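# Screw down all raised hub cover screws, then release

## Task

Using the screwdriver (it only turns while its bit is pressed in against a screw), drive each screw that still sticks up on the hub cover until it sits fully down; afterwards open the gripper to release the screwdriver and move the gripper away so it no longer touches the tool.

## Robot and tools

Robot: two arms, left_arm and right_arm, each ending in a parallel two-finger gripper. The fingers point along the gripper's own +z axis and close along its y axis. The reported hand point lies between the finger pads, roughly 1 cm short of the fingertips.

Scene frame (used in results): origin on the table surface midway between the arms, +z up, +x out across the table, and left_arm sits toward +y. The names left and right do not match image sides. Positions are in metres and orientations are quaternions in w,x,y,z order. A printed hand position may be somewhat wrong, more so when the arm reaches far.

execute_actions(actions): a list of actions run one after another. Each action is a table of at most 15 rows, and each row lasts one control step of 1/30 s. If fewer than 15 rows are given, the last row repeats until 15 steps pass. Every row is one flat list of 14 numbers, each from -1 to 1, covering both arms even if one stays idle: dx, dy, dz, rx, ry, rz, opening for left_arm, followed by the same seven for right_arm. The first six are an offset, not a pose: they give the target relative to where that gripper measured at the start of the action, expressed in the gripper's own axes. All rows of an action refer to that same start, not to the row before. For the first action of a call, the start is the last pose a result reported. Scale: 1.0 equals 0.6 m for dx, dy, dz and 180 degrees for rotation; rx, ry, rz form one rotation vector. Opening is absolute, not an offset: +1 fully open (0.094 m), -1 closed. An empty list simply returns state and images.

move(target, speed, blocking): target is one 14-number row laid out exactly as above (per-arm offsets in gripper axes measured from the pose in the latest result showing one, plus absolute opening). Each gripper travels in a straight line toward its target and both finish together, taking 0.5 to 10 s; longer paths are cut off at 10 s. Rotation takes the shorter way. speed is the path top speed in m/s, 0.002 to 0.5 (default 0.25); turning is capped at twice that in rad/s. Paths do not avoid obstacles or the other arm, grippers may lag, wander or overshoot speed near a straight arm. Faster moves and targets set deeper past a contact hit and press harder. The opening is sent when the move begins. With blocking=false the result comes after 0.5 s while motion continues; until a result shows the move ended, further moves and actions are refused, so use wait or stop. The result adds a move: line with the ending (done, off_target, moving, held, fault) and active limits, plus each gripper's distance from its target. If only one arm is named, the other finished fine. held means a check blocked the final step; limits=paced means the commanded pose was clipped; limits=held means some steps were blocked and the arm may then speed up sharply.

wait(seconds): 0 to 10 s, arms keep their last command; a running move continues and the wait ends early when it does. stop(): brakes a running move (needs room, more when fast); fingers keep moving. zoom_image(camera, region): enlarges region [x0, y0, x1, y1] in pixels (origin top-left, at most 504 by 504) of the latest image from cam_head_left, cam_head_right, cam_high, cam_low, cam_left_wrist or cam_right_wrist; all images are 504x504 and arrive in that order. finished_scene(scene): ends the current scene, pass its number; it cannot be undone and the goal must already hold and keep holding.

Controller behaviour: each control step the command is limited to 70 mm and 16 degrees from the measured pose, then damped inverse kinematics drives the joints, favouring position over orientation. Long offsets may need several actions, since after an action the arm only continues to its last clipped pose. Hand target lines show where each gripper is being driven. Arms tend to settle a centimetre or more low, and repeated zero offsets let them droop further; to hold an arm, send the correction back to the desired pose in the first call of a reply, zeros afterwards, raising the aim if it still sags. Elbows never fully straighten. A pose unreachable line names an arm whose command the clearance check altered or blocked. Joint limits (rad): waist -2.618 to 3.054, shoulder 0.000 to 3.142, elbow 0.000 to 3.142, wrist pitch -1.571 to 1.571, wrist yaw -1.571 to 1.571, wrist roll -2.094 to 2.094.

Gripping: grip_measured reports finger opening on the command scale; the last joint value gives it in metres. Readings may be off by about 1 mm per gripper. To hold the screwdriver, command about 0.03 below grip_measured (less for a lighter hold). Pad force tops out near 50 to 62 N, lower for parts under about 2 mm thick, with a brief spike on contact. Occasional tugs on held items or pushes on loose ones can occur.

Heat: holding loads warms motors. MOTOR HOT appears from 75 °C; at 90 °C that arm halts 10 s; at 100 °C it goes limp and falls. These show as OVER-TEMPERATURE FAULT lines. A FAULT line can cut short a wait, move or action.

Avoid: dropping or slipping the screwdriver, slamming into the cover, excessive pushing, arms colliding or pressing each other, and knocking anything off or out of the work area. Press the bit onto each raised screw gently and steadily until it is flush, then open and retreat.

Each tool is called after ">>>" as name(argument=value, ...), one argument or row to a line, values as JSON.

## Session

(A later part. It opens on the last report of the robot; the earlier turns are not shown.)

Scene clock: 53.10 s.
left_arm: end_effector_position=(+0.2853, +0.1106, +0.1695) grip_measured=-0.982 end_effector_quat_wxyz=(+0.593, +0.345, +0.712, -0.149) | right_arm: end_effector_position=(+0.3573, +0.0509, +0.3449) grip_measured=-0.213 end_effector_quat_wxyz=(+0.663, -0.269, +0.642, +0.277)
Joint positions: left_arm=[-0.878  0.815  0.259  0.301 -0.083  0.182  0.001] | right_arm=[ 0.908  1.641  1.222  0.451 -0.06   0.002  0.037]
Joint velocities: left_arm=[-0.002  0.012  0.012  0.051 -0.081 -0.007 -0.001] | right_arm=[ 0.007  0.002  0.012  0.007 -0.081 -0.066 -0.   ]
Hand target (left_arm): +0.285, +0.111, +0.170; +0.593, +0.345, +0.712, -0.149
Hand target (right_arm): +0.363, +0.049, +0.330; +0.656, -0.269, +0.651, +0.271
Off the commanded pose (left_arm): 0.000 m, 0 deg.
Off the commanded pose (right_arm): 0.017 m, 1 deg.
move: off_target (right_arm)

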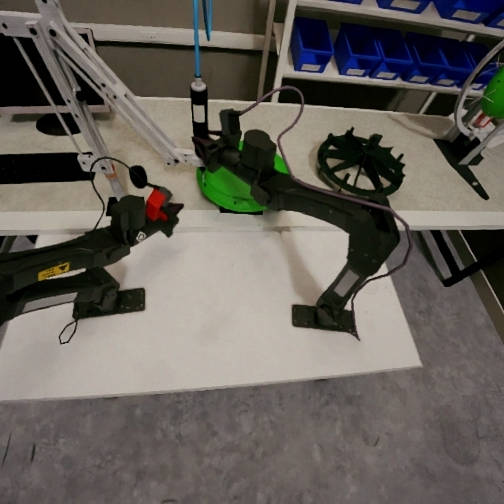

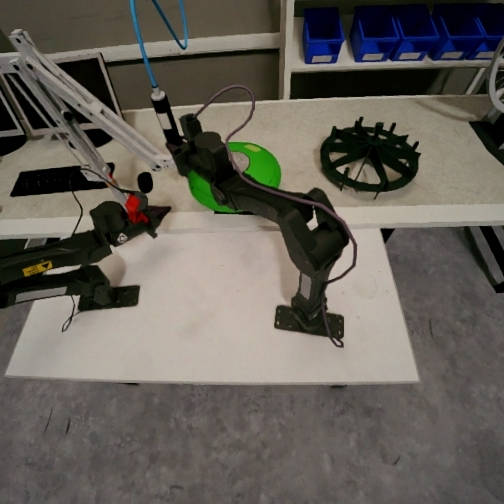

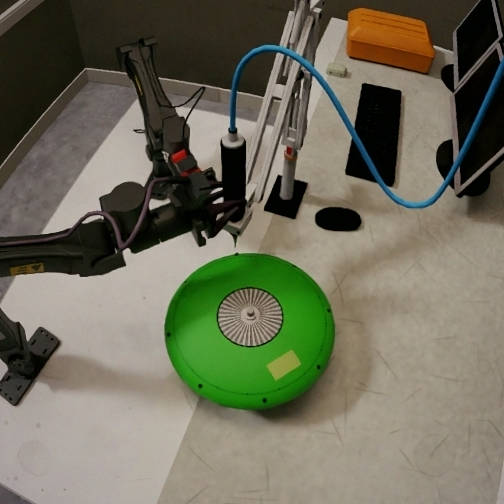

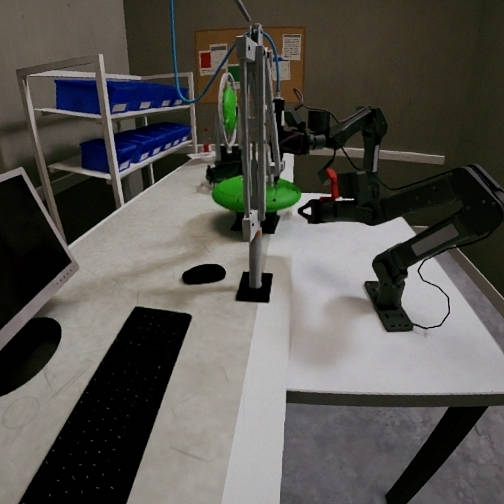

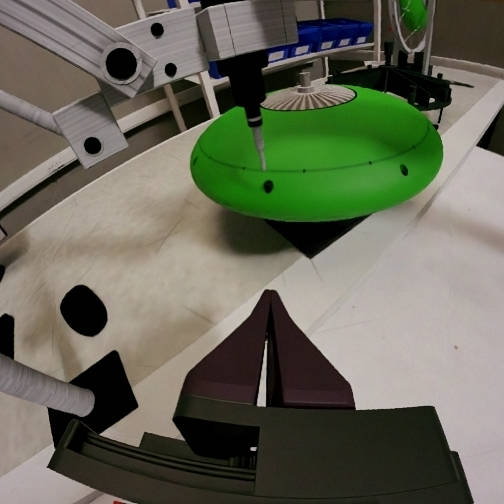

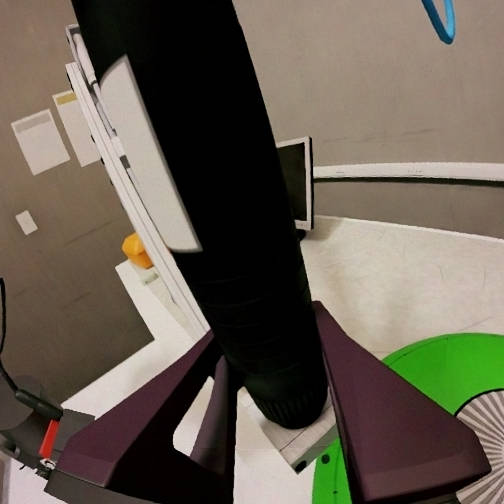

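>>> move(
  target=[0,0,0,0,0,0,-1,0.032,-0.018,0.002,0.002,0.008,0,-0.25],
  speed=0.025,
)

>>> zoom_image(
  camera="cam_high",
  region=[215,225,255,265],
)

>>> zoom_image(
  camera="cam_head_left",
  region=[185,155,225,195],
)

>>> zoom_image(
  camera="cam_left_wrist",
  region=[230,120,310,200],
)

Scene clock: 59.20 s.
left_arm: end_effector_position=(+0.2853, +0.1106, +0.1695) grip_measured=-0.982 end_effector_quat_wxyz=(+0.593, +0.345, +0.712, -0.149) | right_arm: end_effector_position=(+0.3594, +0.0475, +0.3419) grip_measured=-0.213 end_effector_quat_wxyz=(+0.662, -0.271, +0.640, +0.280)
Joint positions: left_arm=[-0.878  0.815  0.259  0.301 -0.083  0.182  0.001] | right_arm=[ 0.893  1.641  1.209  0.466 -0.082  0.002  0.037]
Joint velocities: left_arm=[ 0.012 -0.017  0.022  0.007  0.037  0.007 -0.   ] | right_arm=[-0.017  0.022 -0.012  0.022 -0.007  0.081  0.001]
Hand target (left_arm): +0.285, +0.111, +0.170; +0.593, +0.345, +0.712, -0.149
Hand target (right_arm): +0.366, +0.044, +0.326; +0.655, -0.270, +0.651, +0.272
Off the commanded pose (left_arm): 0.000 m, 0 deg.
Off the commanded pose (right_arm): 0.018 m, 2 deg.
move: off_target (right_arm)

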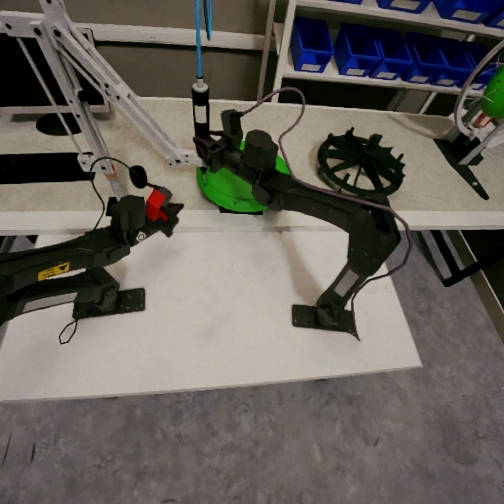

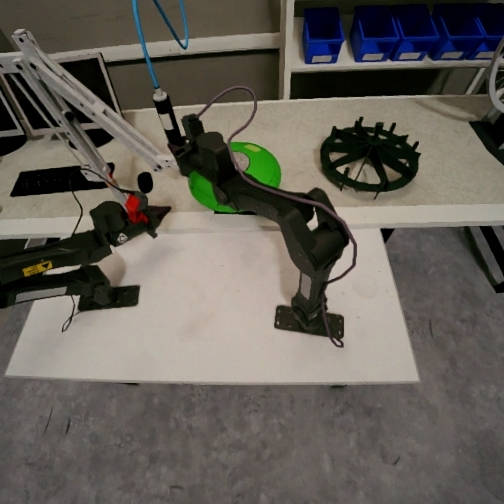

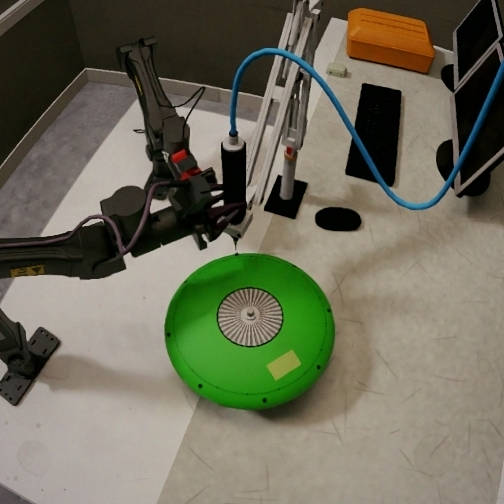

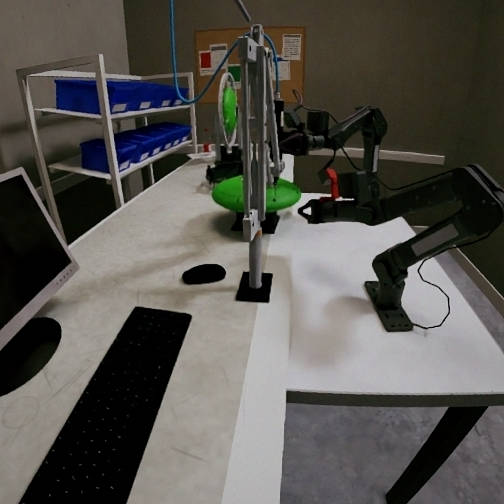

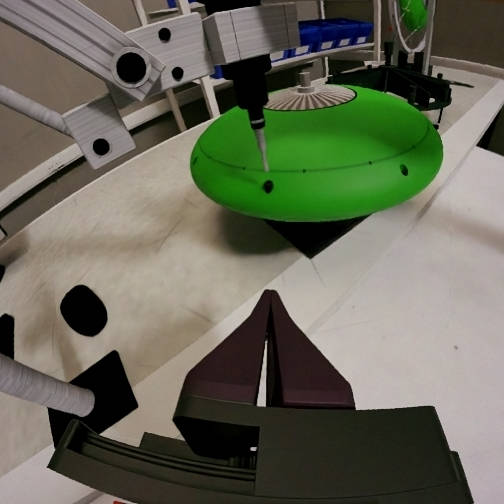

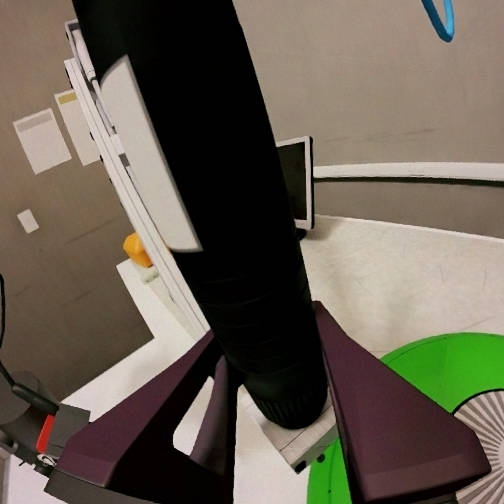

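Region (215, 225, 255, 265) of cam_high's 504x504 image, scaled by 12.600, with more detail than that image has.

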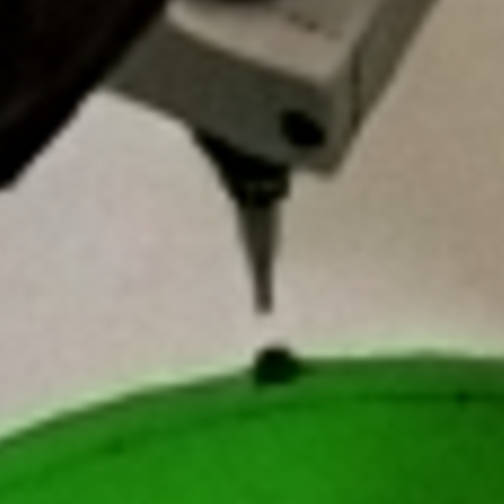

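Region (185, 155, 225, 195) of cam_head_left's 504x504 image, scaled by 12.600, with more detail than that image has.

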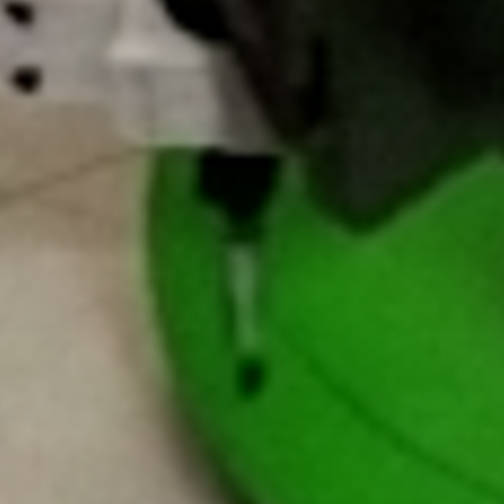

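Region (230, 120, 310, 200) of cam_left_wrist's 504x504 image, scaled by 6.300, with more detail than that image has.

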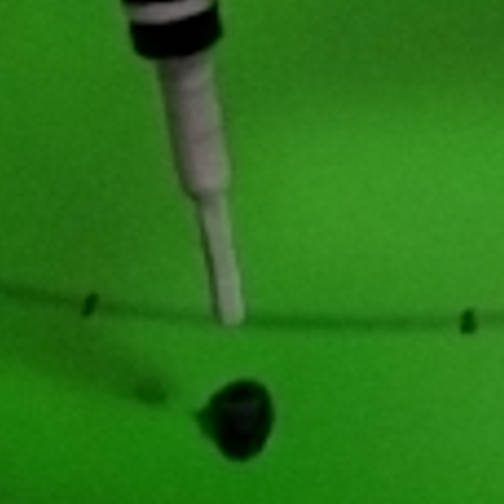

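>>> move(
  target=[0,0,0,0,0,0,-1,0.039,-0.014,0.005,0.004,0.009,0,-0.25],
  speed=0.025,
)

>>> zoom_image(
  camera="cam_high",
  region=[215,225,255,265],
)

>>> zoom_image(
  camera="cam_head_left",
  region=[185,155,225,195],
)

>>> zoom_image(
  camera="cam_left_wrist",
  region=[230,120,310,200],
)

Scene clock: 65.40 s.
left_arm: end_effector_position=(+0.2853, +0.1106, +0.1695) grip_measured=-0.982 end_effector_quat_wxyz=(+0.593, +0.345, +0.712, -0.149) | right_arm: end_effector_position=(+0.3595, +0.0460, +0.3385) grip_measured=-0.213 end_effector_quat_wxyz=(+0.663, -0.272, +0.639, +0.281)
Joint positions: left_arm=[-0.878  0.815  0.259  0.301 -0.083  0.182  0.001] | right_arm=[ 0.889  1.641  1.192  0.486 -0.088  0.002  0.037]
Joint velocities: left_arm=[-0.012  0.007 -0.002 -0.037 -0.037  0.066 -0.001] | right_arm=[-0.012 -0.002  0.027  0.007 -0.037  0.007 -0.   ]
Hand target (left_arm): +0.285, +0.111, +0.170; +0.593, +0.345, +0.712, -0.149
Hand target (right_arm): +0.367, +0.044, +0.319; +0.654, -0.271, +0.651, +0.272
Off the commanded pose (left_arm): 0.000 m, 0 deg.
Off the commanded pose (right_arm): 0.022 m, 2 deg.
move: off_target (right_arm)

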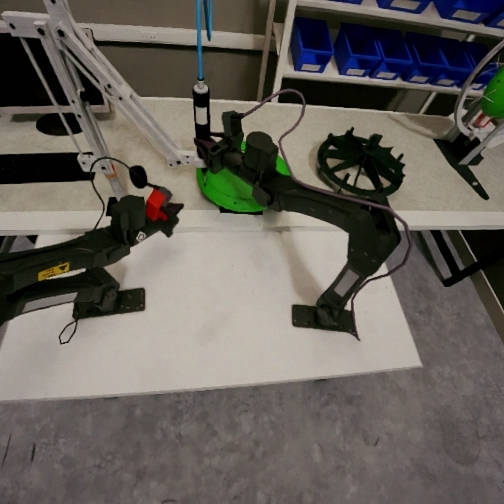

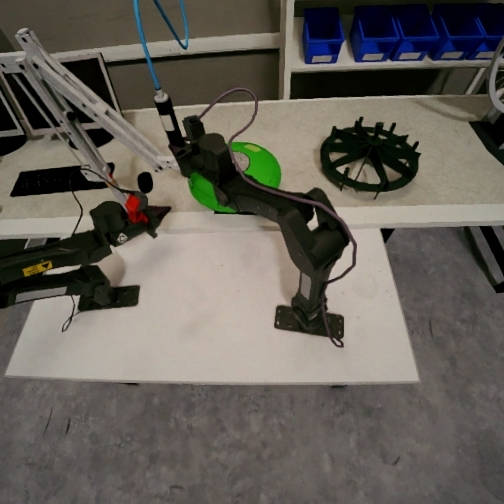

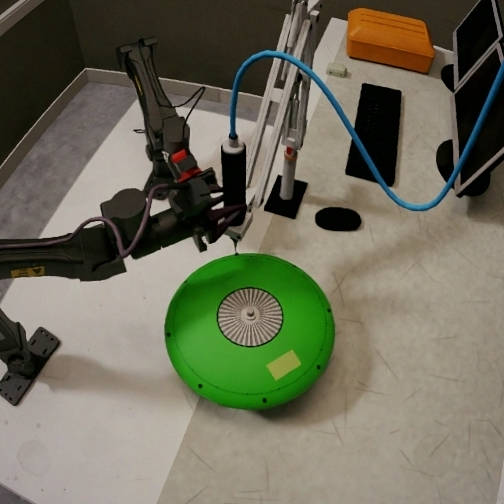

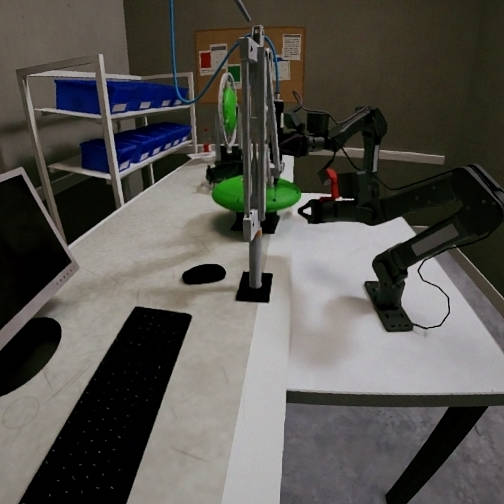

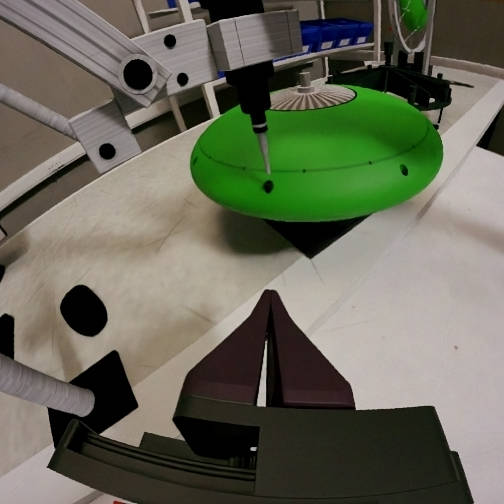

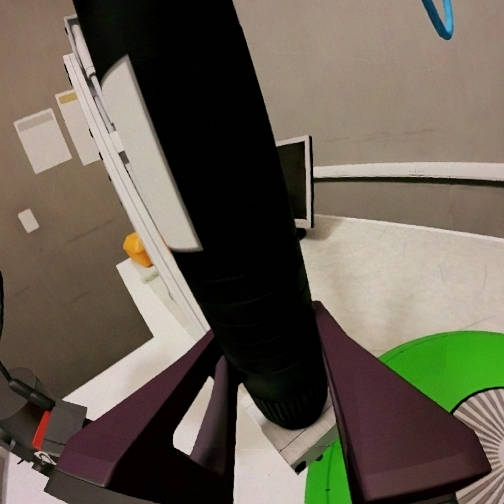

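Region (215, 225, 255, 265) of cam_high's 504x504 image, scaled by 12.600, with more detail than that image has.

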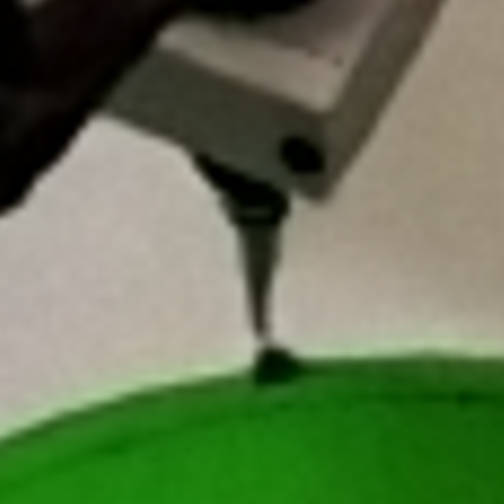

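Region (185, 155, 225, 195) of cam_head_left's 504x504 image, scaled by 12.600, with more detail than that image has.

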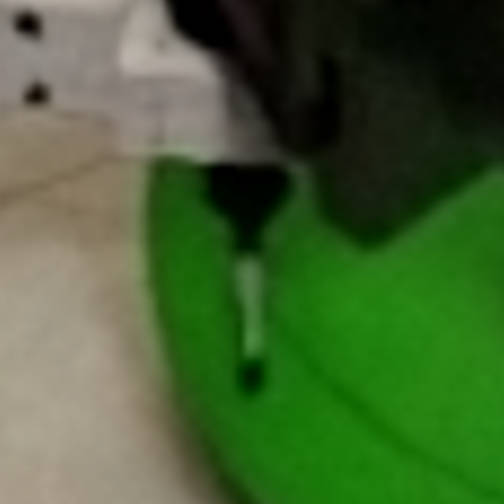

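Region (230, 120, 310, 200) of cam_left_wrist's 504x504 image, scaled by 6.300, with more detail than that image has.

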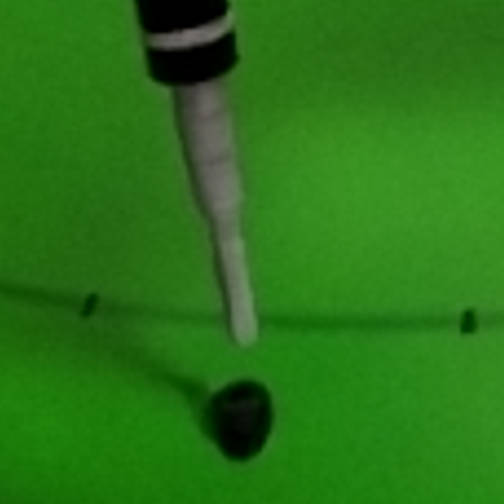

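>>> move(
  target=[0,0,0,0,0,0,-1,0.034,-0.006,0.011,0.002,0.01,0,-0.25],
  speed=0.025,
)

>>> zoom_image(
  camera="cam_high",
  region=[215,225,255,265],
)

>>> zoom_image(
  camera="cam_head_left",
  region=[185,155,225,195],
)

>>> zoom_image(
  camera="cam_left_wrist",
  region=[230,120,310,200],
)

Scene clock: 71.57 s.
left_arm: end_effector_position=(+0.2853, +0.1106, +0.1695) grip_measured=-0.982 end_effector_quat_wxyz=(+0.593, +0.345, +0.712, -0.149) | right_arm: end_effector_position=(+0.3615, +0.0491, +0.3325) grip_measured=-0.213 end_effector_quat_wxyz=(+0.660, -0.274, +0.640, +0.282)
Joint positions: left_arm=[-0.878  0.815  0.259  0.301 -0.083  0.182  0.001] | right_arm=[ 0.889  1.659  1.192  0.497 -0.094  0.002  0.037]
Joint velocities: left_arm=[-0.012 -0.007 -0.002 -0.037 -0.051  0.022 -0.   ] | right_arm=[ 0.002 -0.022  0.022  0.022 -0.11  -0.007 -0.001]
Hand target (left_arm): +0.285, +0.111, +0.170; +0.593, +0.345, +0.712, -0.149
Hand target (right_arm): +0.367, +0.049, +0.318; +0.653, -0.274, +0.650, +0.275
Off the commanded pose (left_arm): 0.000 m, 0 deg.
Off the commanded pose (right_arm): 0.015 m, 2 deg.
move: off_target (right_arm)

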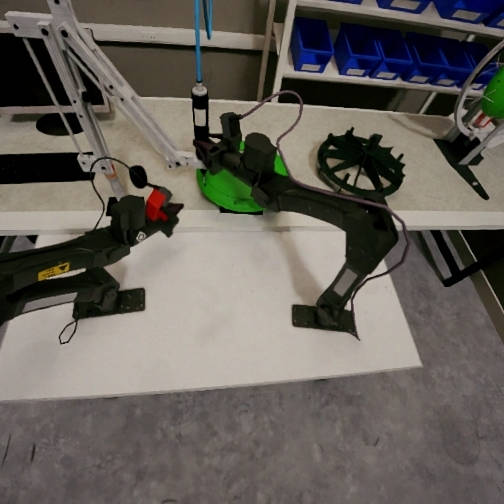

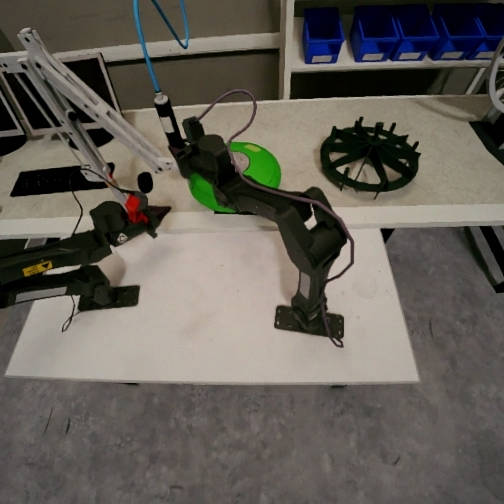

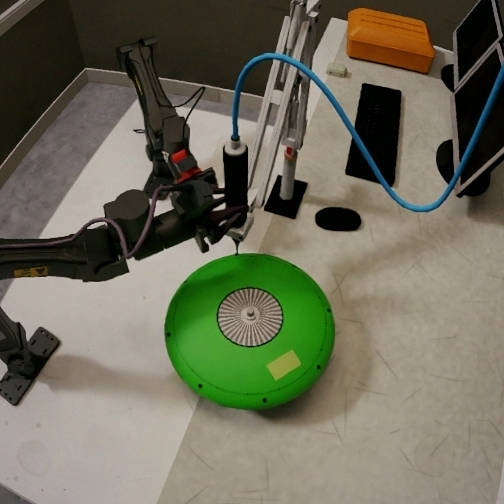

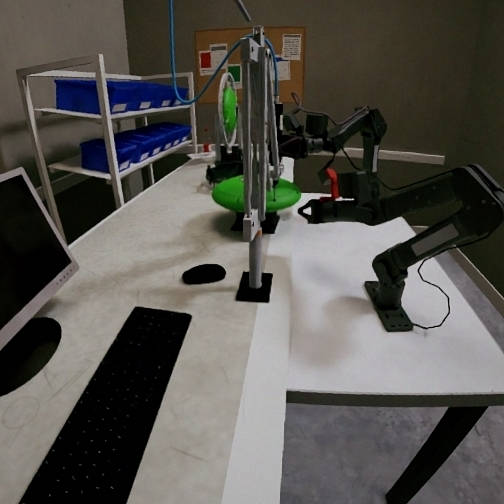

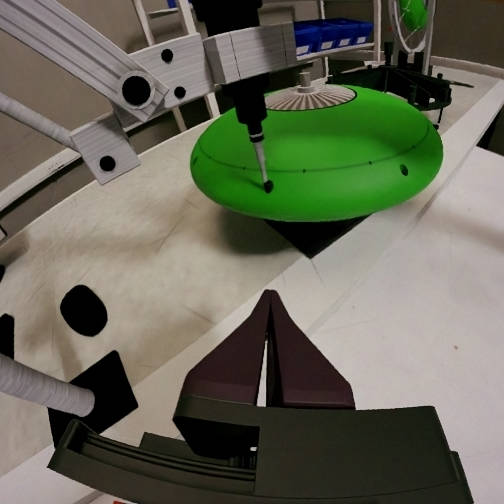

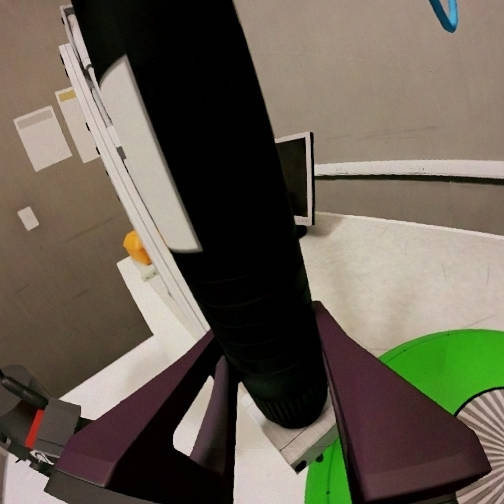

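Region (215, 225, 255, 265) of cam_high's 504x504 image, scaled by 12.600, with more detail than that image has.

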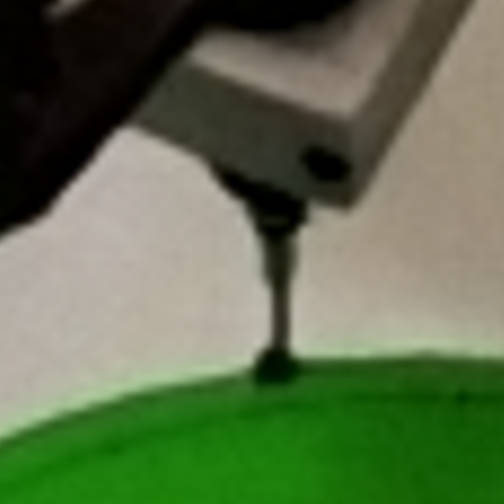

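Region (185, 155, 225, 195) of cam_head_left's 504x504 image, scaled by 12.600, with more detail than that image has.

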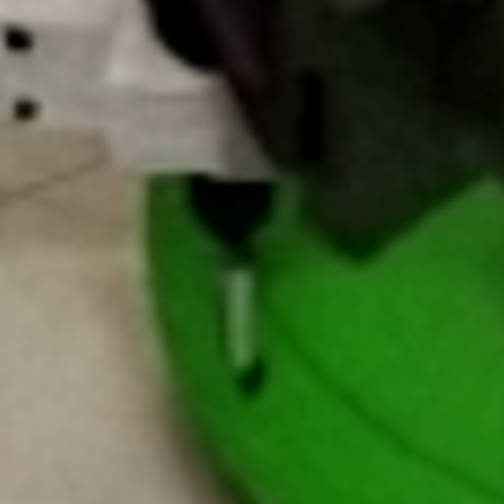

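Region (230, 120, 310, 200) of cam_left_wrist's 504x504 image, scaled by 6.300, with more detail than that image has.

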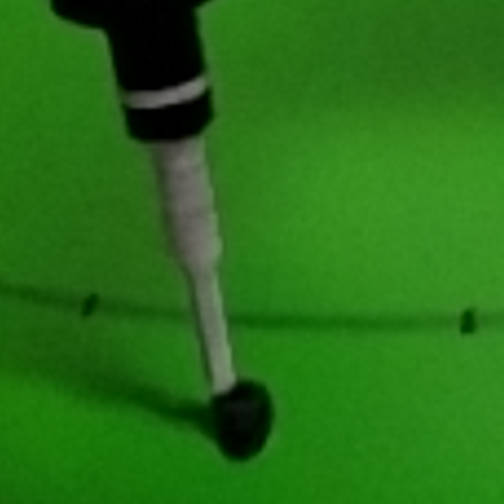

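>>> move(
  target=[0,0,0,0,0,0,-1,0.04,-0.0125,-0.002,0.004,0.012,0,-0.25],
  speed=0.025,
)

>>> zoom_image(
  camera="cam_high",
  region=[215,225,255,265],
)

>>> zoom_image(
  camera="cam_head_left",
  region=[185,155,225,195],
)

>>> zoom_image(
  camera="cam_left_wrist",
  region=[230,120,310,200],
)

Scene clock: 77.47 s.
left_arm: end_effector_position=(+0.2853, +0.1106, +0.1695) grip_measured=-0.982 end_effector_quat_wxyz=(+0.593, +0.345, +0.712, -0.149) | right_arm: end_effector_position=(+0.3613, +0.0474, +0.3289) grip_measured=-0.213 end_effector_quat_wxyz=(+0.662, -0.273, +0.638, +0.283)
Joint positions: left_arm=[-0.878  0.815  0.259  0.301 -0.083  0.182  0.001] | right_arm=[ 0.886  1.659  1.172  0.523 -0.097  0.002  0.037]
Joint velocities: left_arm=[ 0.012  0.007  0.017 -0.022 -0.007 -0.066  0.   ] | right_arm=[-0.007 -0.002 -0.002  0.066 -0.022 -0.007 -0.001]
Hand target (left_arm): +0.285, +0.111, +0.170; +0.593, +0.345, +0.712, -0.149
Hand target (right_arm): +0.366, +0.043, +0.309; +0.649, -0.275, +0.654, +0.273
Off the commanded pose (left_arm): 0.000 m, 0 deg.
Off the commanded pose (right_arm): 0.021 m, 3 deg.
move: off_target (right_arm)

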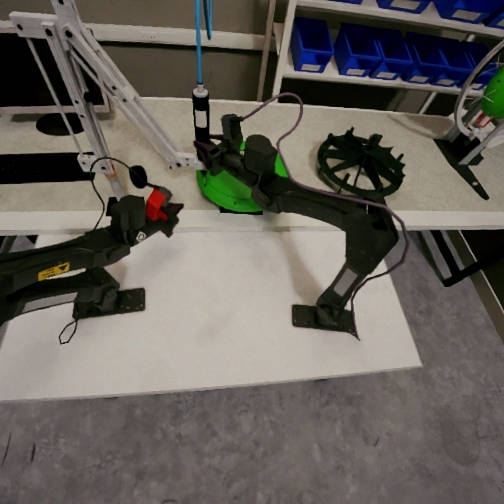

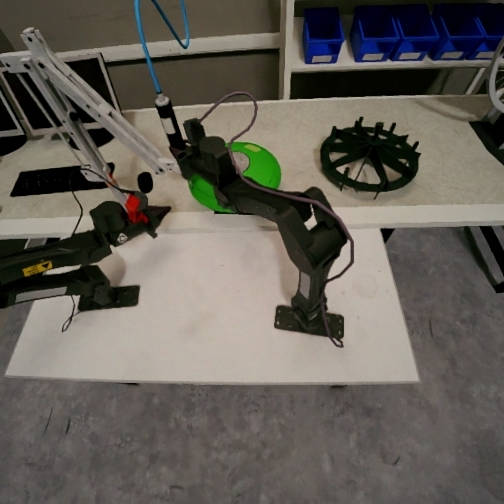

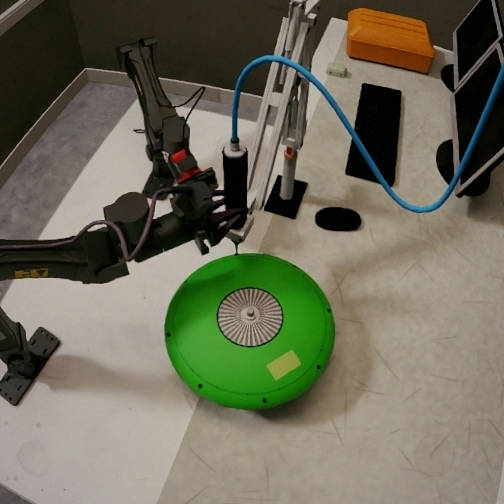

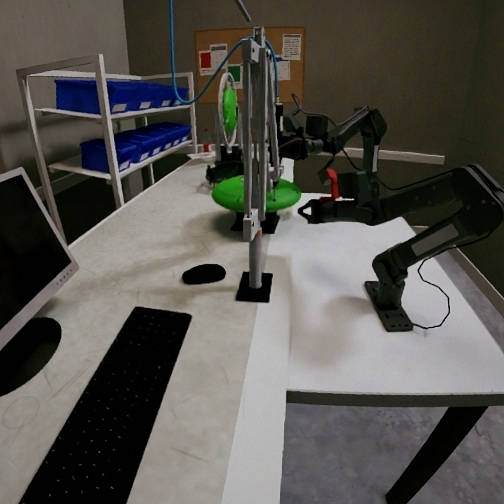

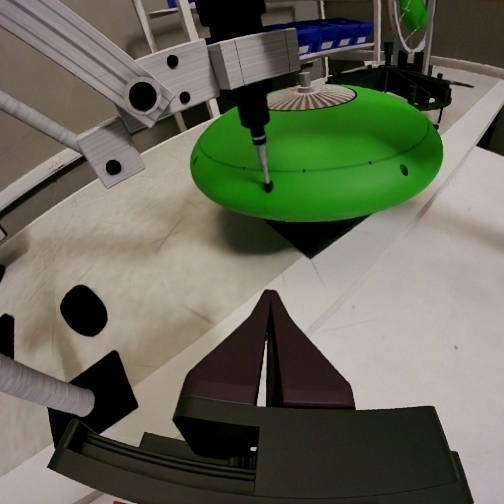

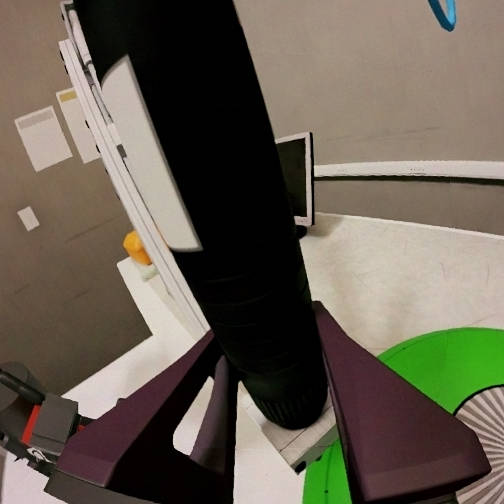

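Region (215, 225, 255, 265) of cam_high's 504x504 image, scaled by 12.600, with more detail than that image has.

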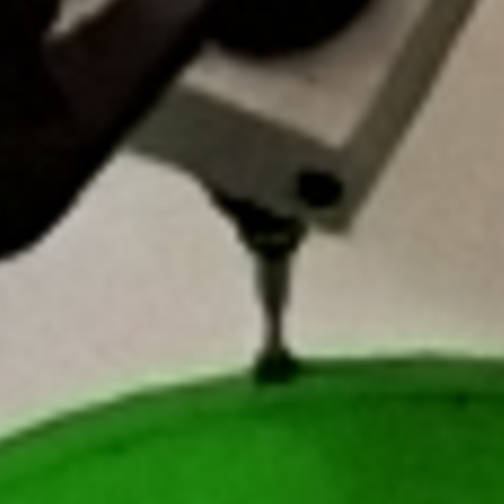

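Region (185, 155, 225, 195) of cam_head_left's 504x504 image, scaled by 12.600, with more detail than that image has.

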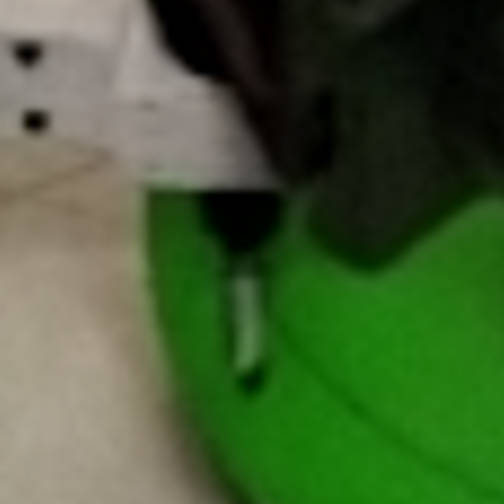

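Region (230, 120, 310, 200) of cam_left_wrist's 504x504 image, scaled by 6.300, with more detail than that image has.

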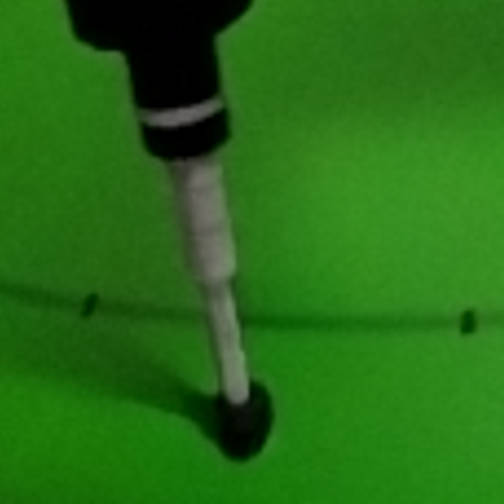

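Centred. Press.

>>> execute_actions(
  actions=[
    [[0,0,0,0,0,0,-1,0.055,-0.005,0.002,0,0.028,0,-0.25]],
    [[0,0,0,0,0,0,-1,0.075,-0.005,0.002,0,0.04,0,-0.25]],
    [[0,0,0,0,0,0,-1,0.095,-0.005,0.002,0,0.052,0,-0.25]],
  ],
)

>>> zoom_image(
  camera="cam_left_wrist",
  region=[230,120,310,200],
)

Scene clock: 81.33 s.
left_arm: end_effector_position=(+0.2853, +0.1106, +0.1695) grip_measured=-0.982 end_effector_quat_wxyz=(+0.593, +0.345, +0.712, -0.149) | right_arm: end_effector_position=(+0.3612, +0.0476, +0.3265) grip_measured=-0.213 end_effector_quat_wxyz=(+0.659, -0.275, +0.641, +0.282)
Joint positions: left_arm=[-0.878  0.815  0.259  0.301 -0.083  0.182  0.001] | right_arm=[ 0.886  1.659  1.171  0.514 -0.098  0.001  0.037]
Joint velocities: left_arm=[ 0.002 -0.007  0.002 -0.037  0.051 -0.007 -0.001] | right_arm=[-0.017 -0.012 -0.007  0.007  0.007 -0.037  0.001]
Hand target (left_arm): +0.285, +0.111, +0.170; +0.593, +0.345, +0.712, -0.149
Hand target (right_arm): +0.363, +0.046, +0.272; +0.606, -0.296, +0.690, +0.260
Off the commanded pose (left_arm): 0.000 m, 0 deg.
Off the commanded pose (right_arm): 0.056 m, 9 deg.

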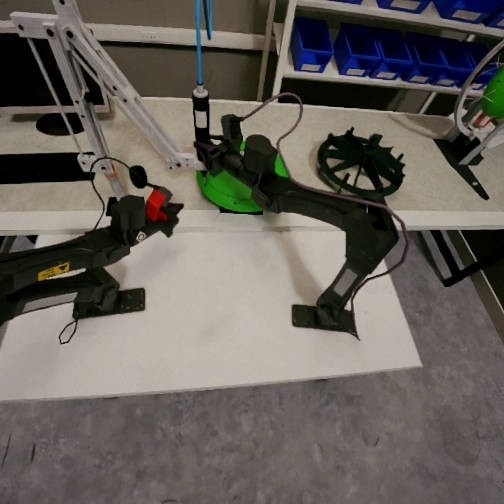

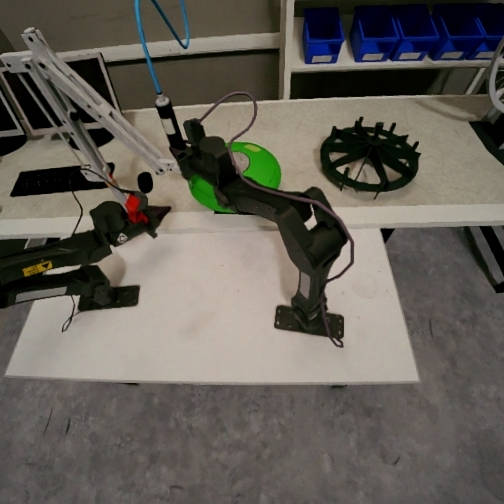

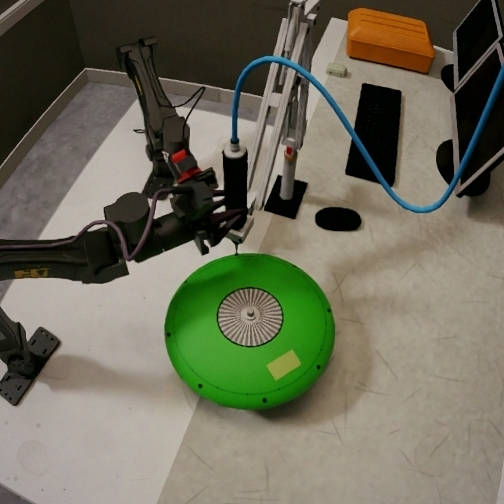

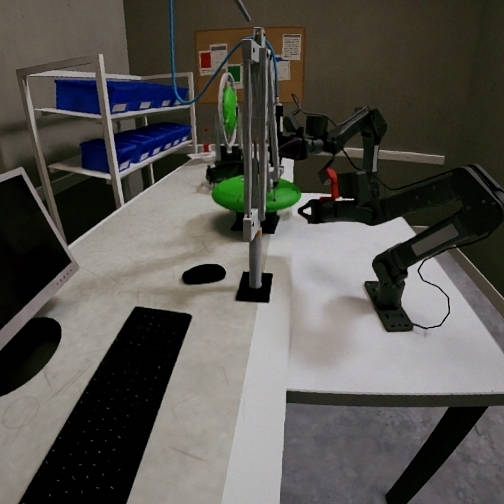

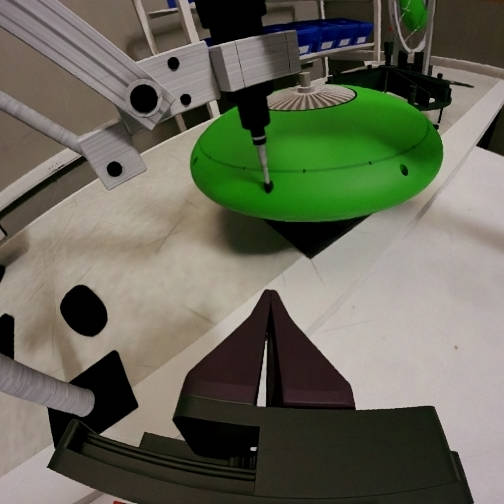

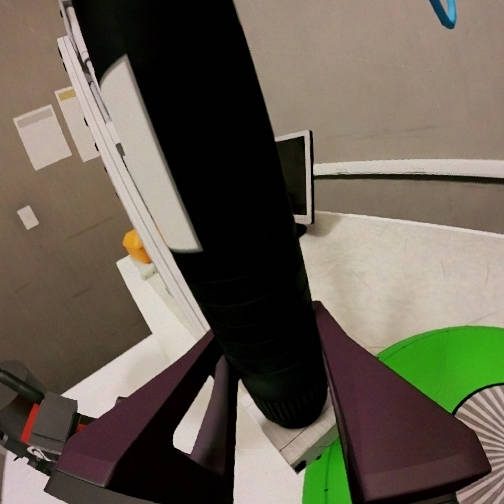

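Region (230, 120, 310, 200) of cam_left_wrist's 504x504 image, scaled by 6.300, with more detail than that image has.

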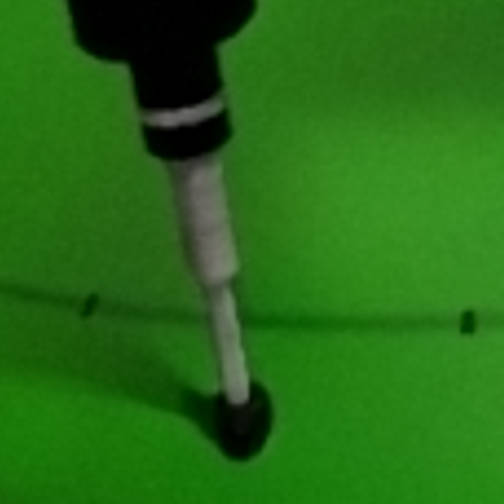

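Need more at shoulder/elbow: less tilt, more depth.

>>> execute_actions(
  actions=[
    [[0,0,0,0,0,0,-1,0.11,-0.005,0.006,0,0.052,0,-0.25]],
    [[0,0,0,0,0,0,-1,0.115,-0.005,0.007,0,0.05,0,-0.25]],
    [[0,0,0,0,0,0,-1,0.115,-0.005,0.007,0,0.048,0,-0.25]],
  ],
)

>>> zoom_image(
  camera="cam_left_wrist",
  region=[230,120,310,200],
)

Scene clock: 87.23 s.
left_arm: end_effector_position=(+0.2853, +0.1106, +0.1695) grip_measured=-0.982 end_effector_quat_wxyz=(+0.593, +0.345, +0.712, -0.149) | right_arm: end_effector_position=(+0.3598, +0.0459, +0.3242) grip_measured=-0.213 end_effector_quat_wxyz=(+0.673, -0.269, +0.627, +0.286)
Joint positions: left_arm=[-0.878  0.815  0.259  0.301 -0.083  0.182  0.001] | right_arm=[ 0.886  1.666  1.126  0.609 -0.096  0.003  0.037]
Joint velocities: left_arm=[-0.007  0.007 -0.007 -0.051  0.007 -0.007  0.   ] | right_arm=[ 0.007  0.012 -0.002  0.051 -0.022  0.022  0.   ]
Hand target (left_arm): +0.285, +0.111, +0.170; +0.593, +0.345, +0.712, -0.149
Hand target (right_arm): +0.364, +0.047, +0.258; +0.616, -0.293, +0.682, +0.263
Off the commanded pose (left_arm): 0.000 m, 0 deg.
Off the commanded pose (right_arm): 0.069 m, 10 deg.

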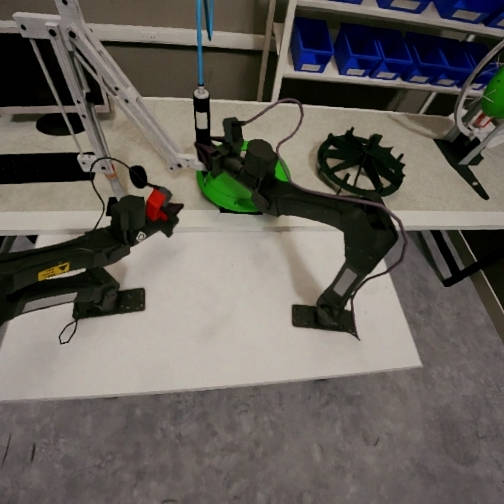

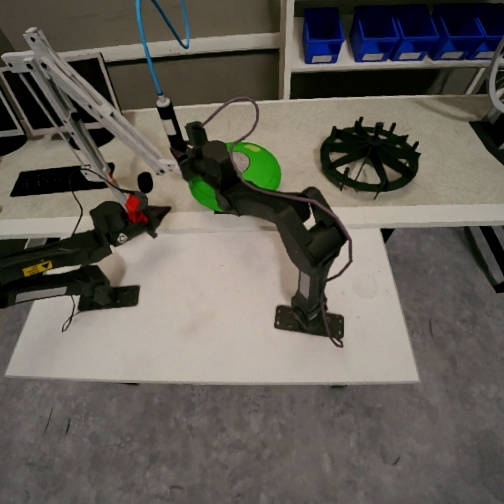

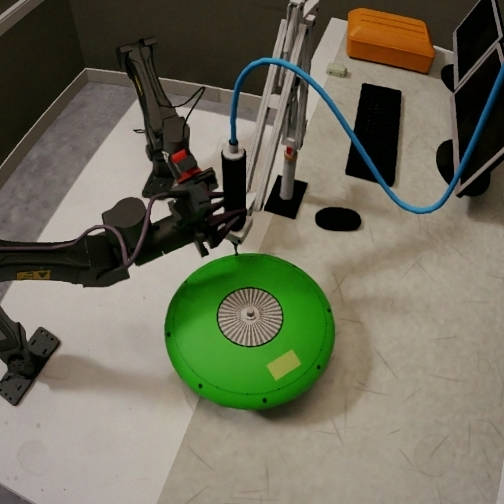

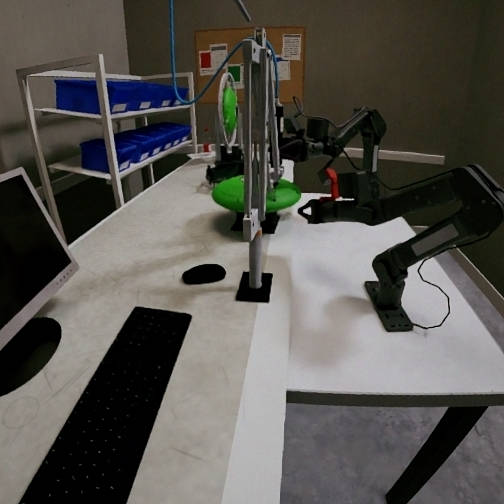

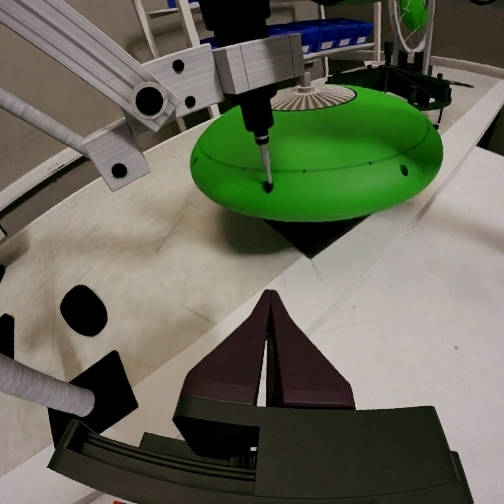

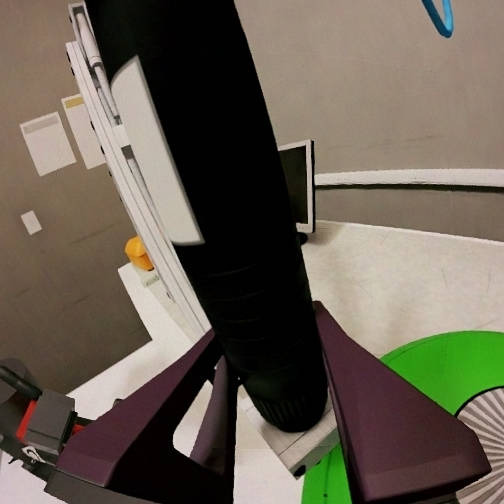

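Region (230, 120, 310, 200) of cam_left_wrist's 504x504 image, scaled by 6.300, with more detail than that image has.

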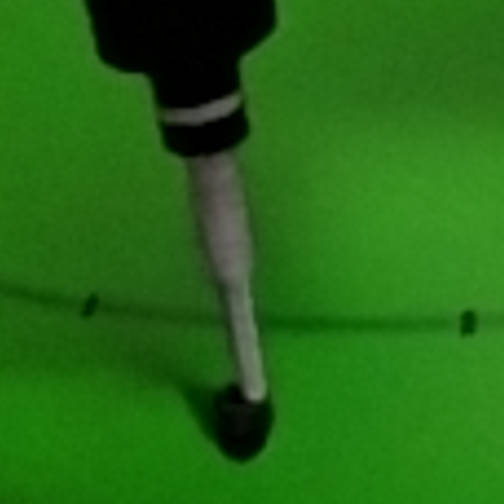

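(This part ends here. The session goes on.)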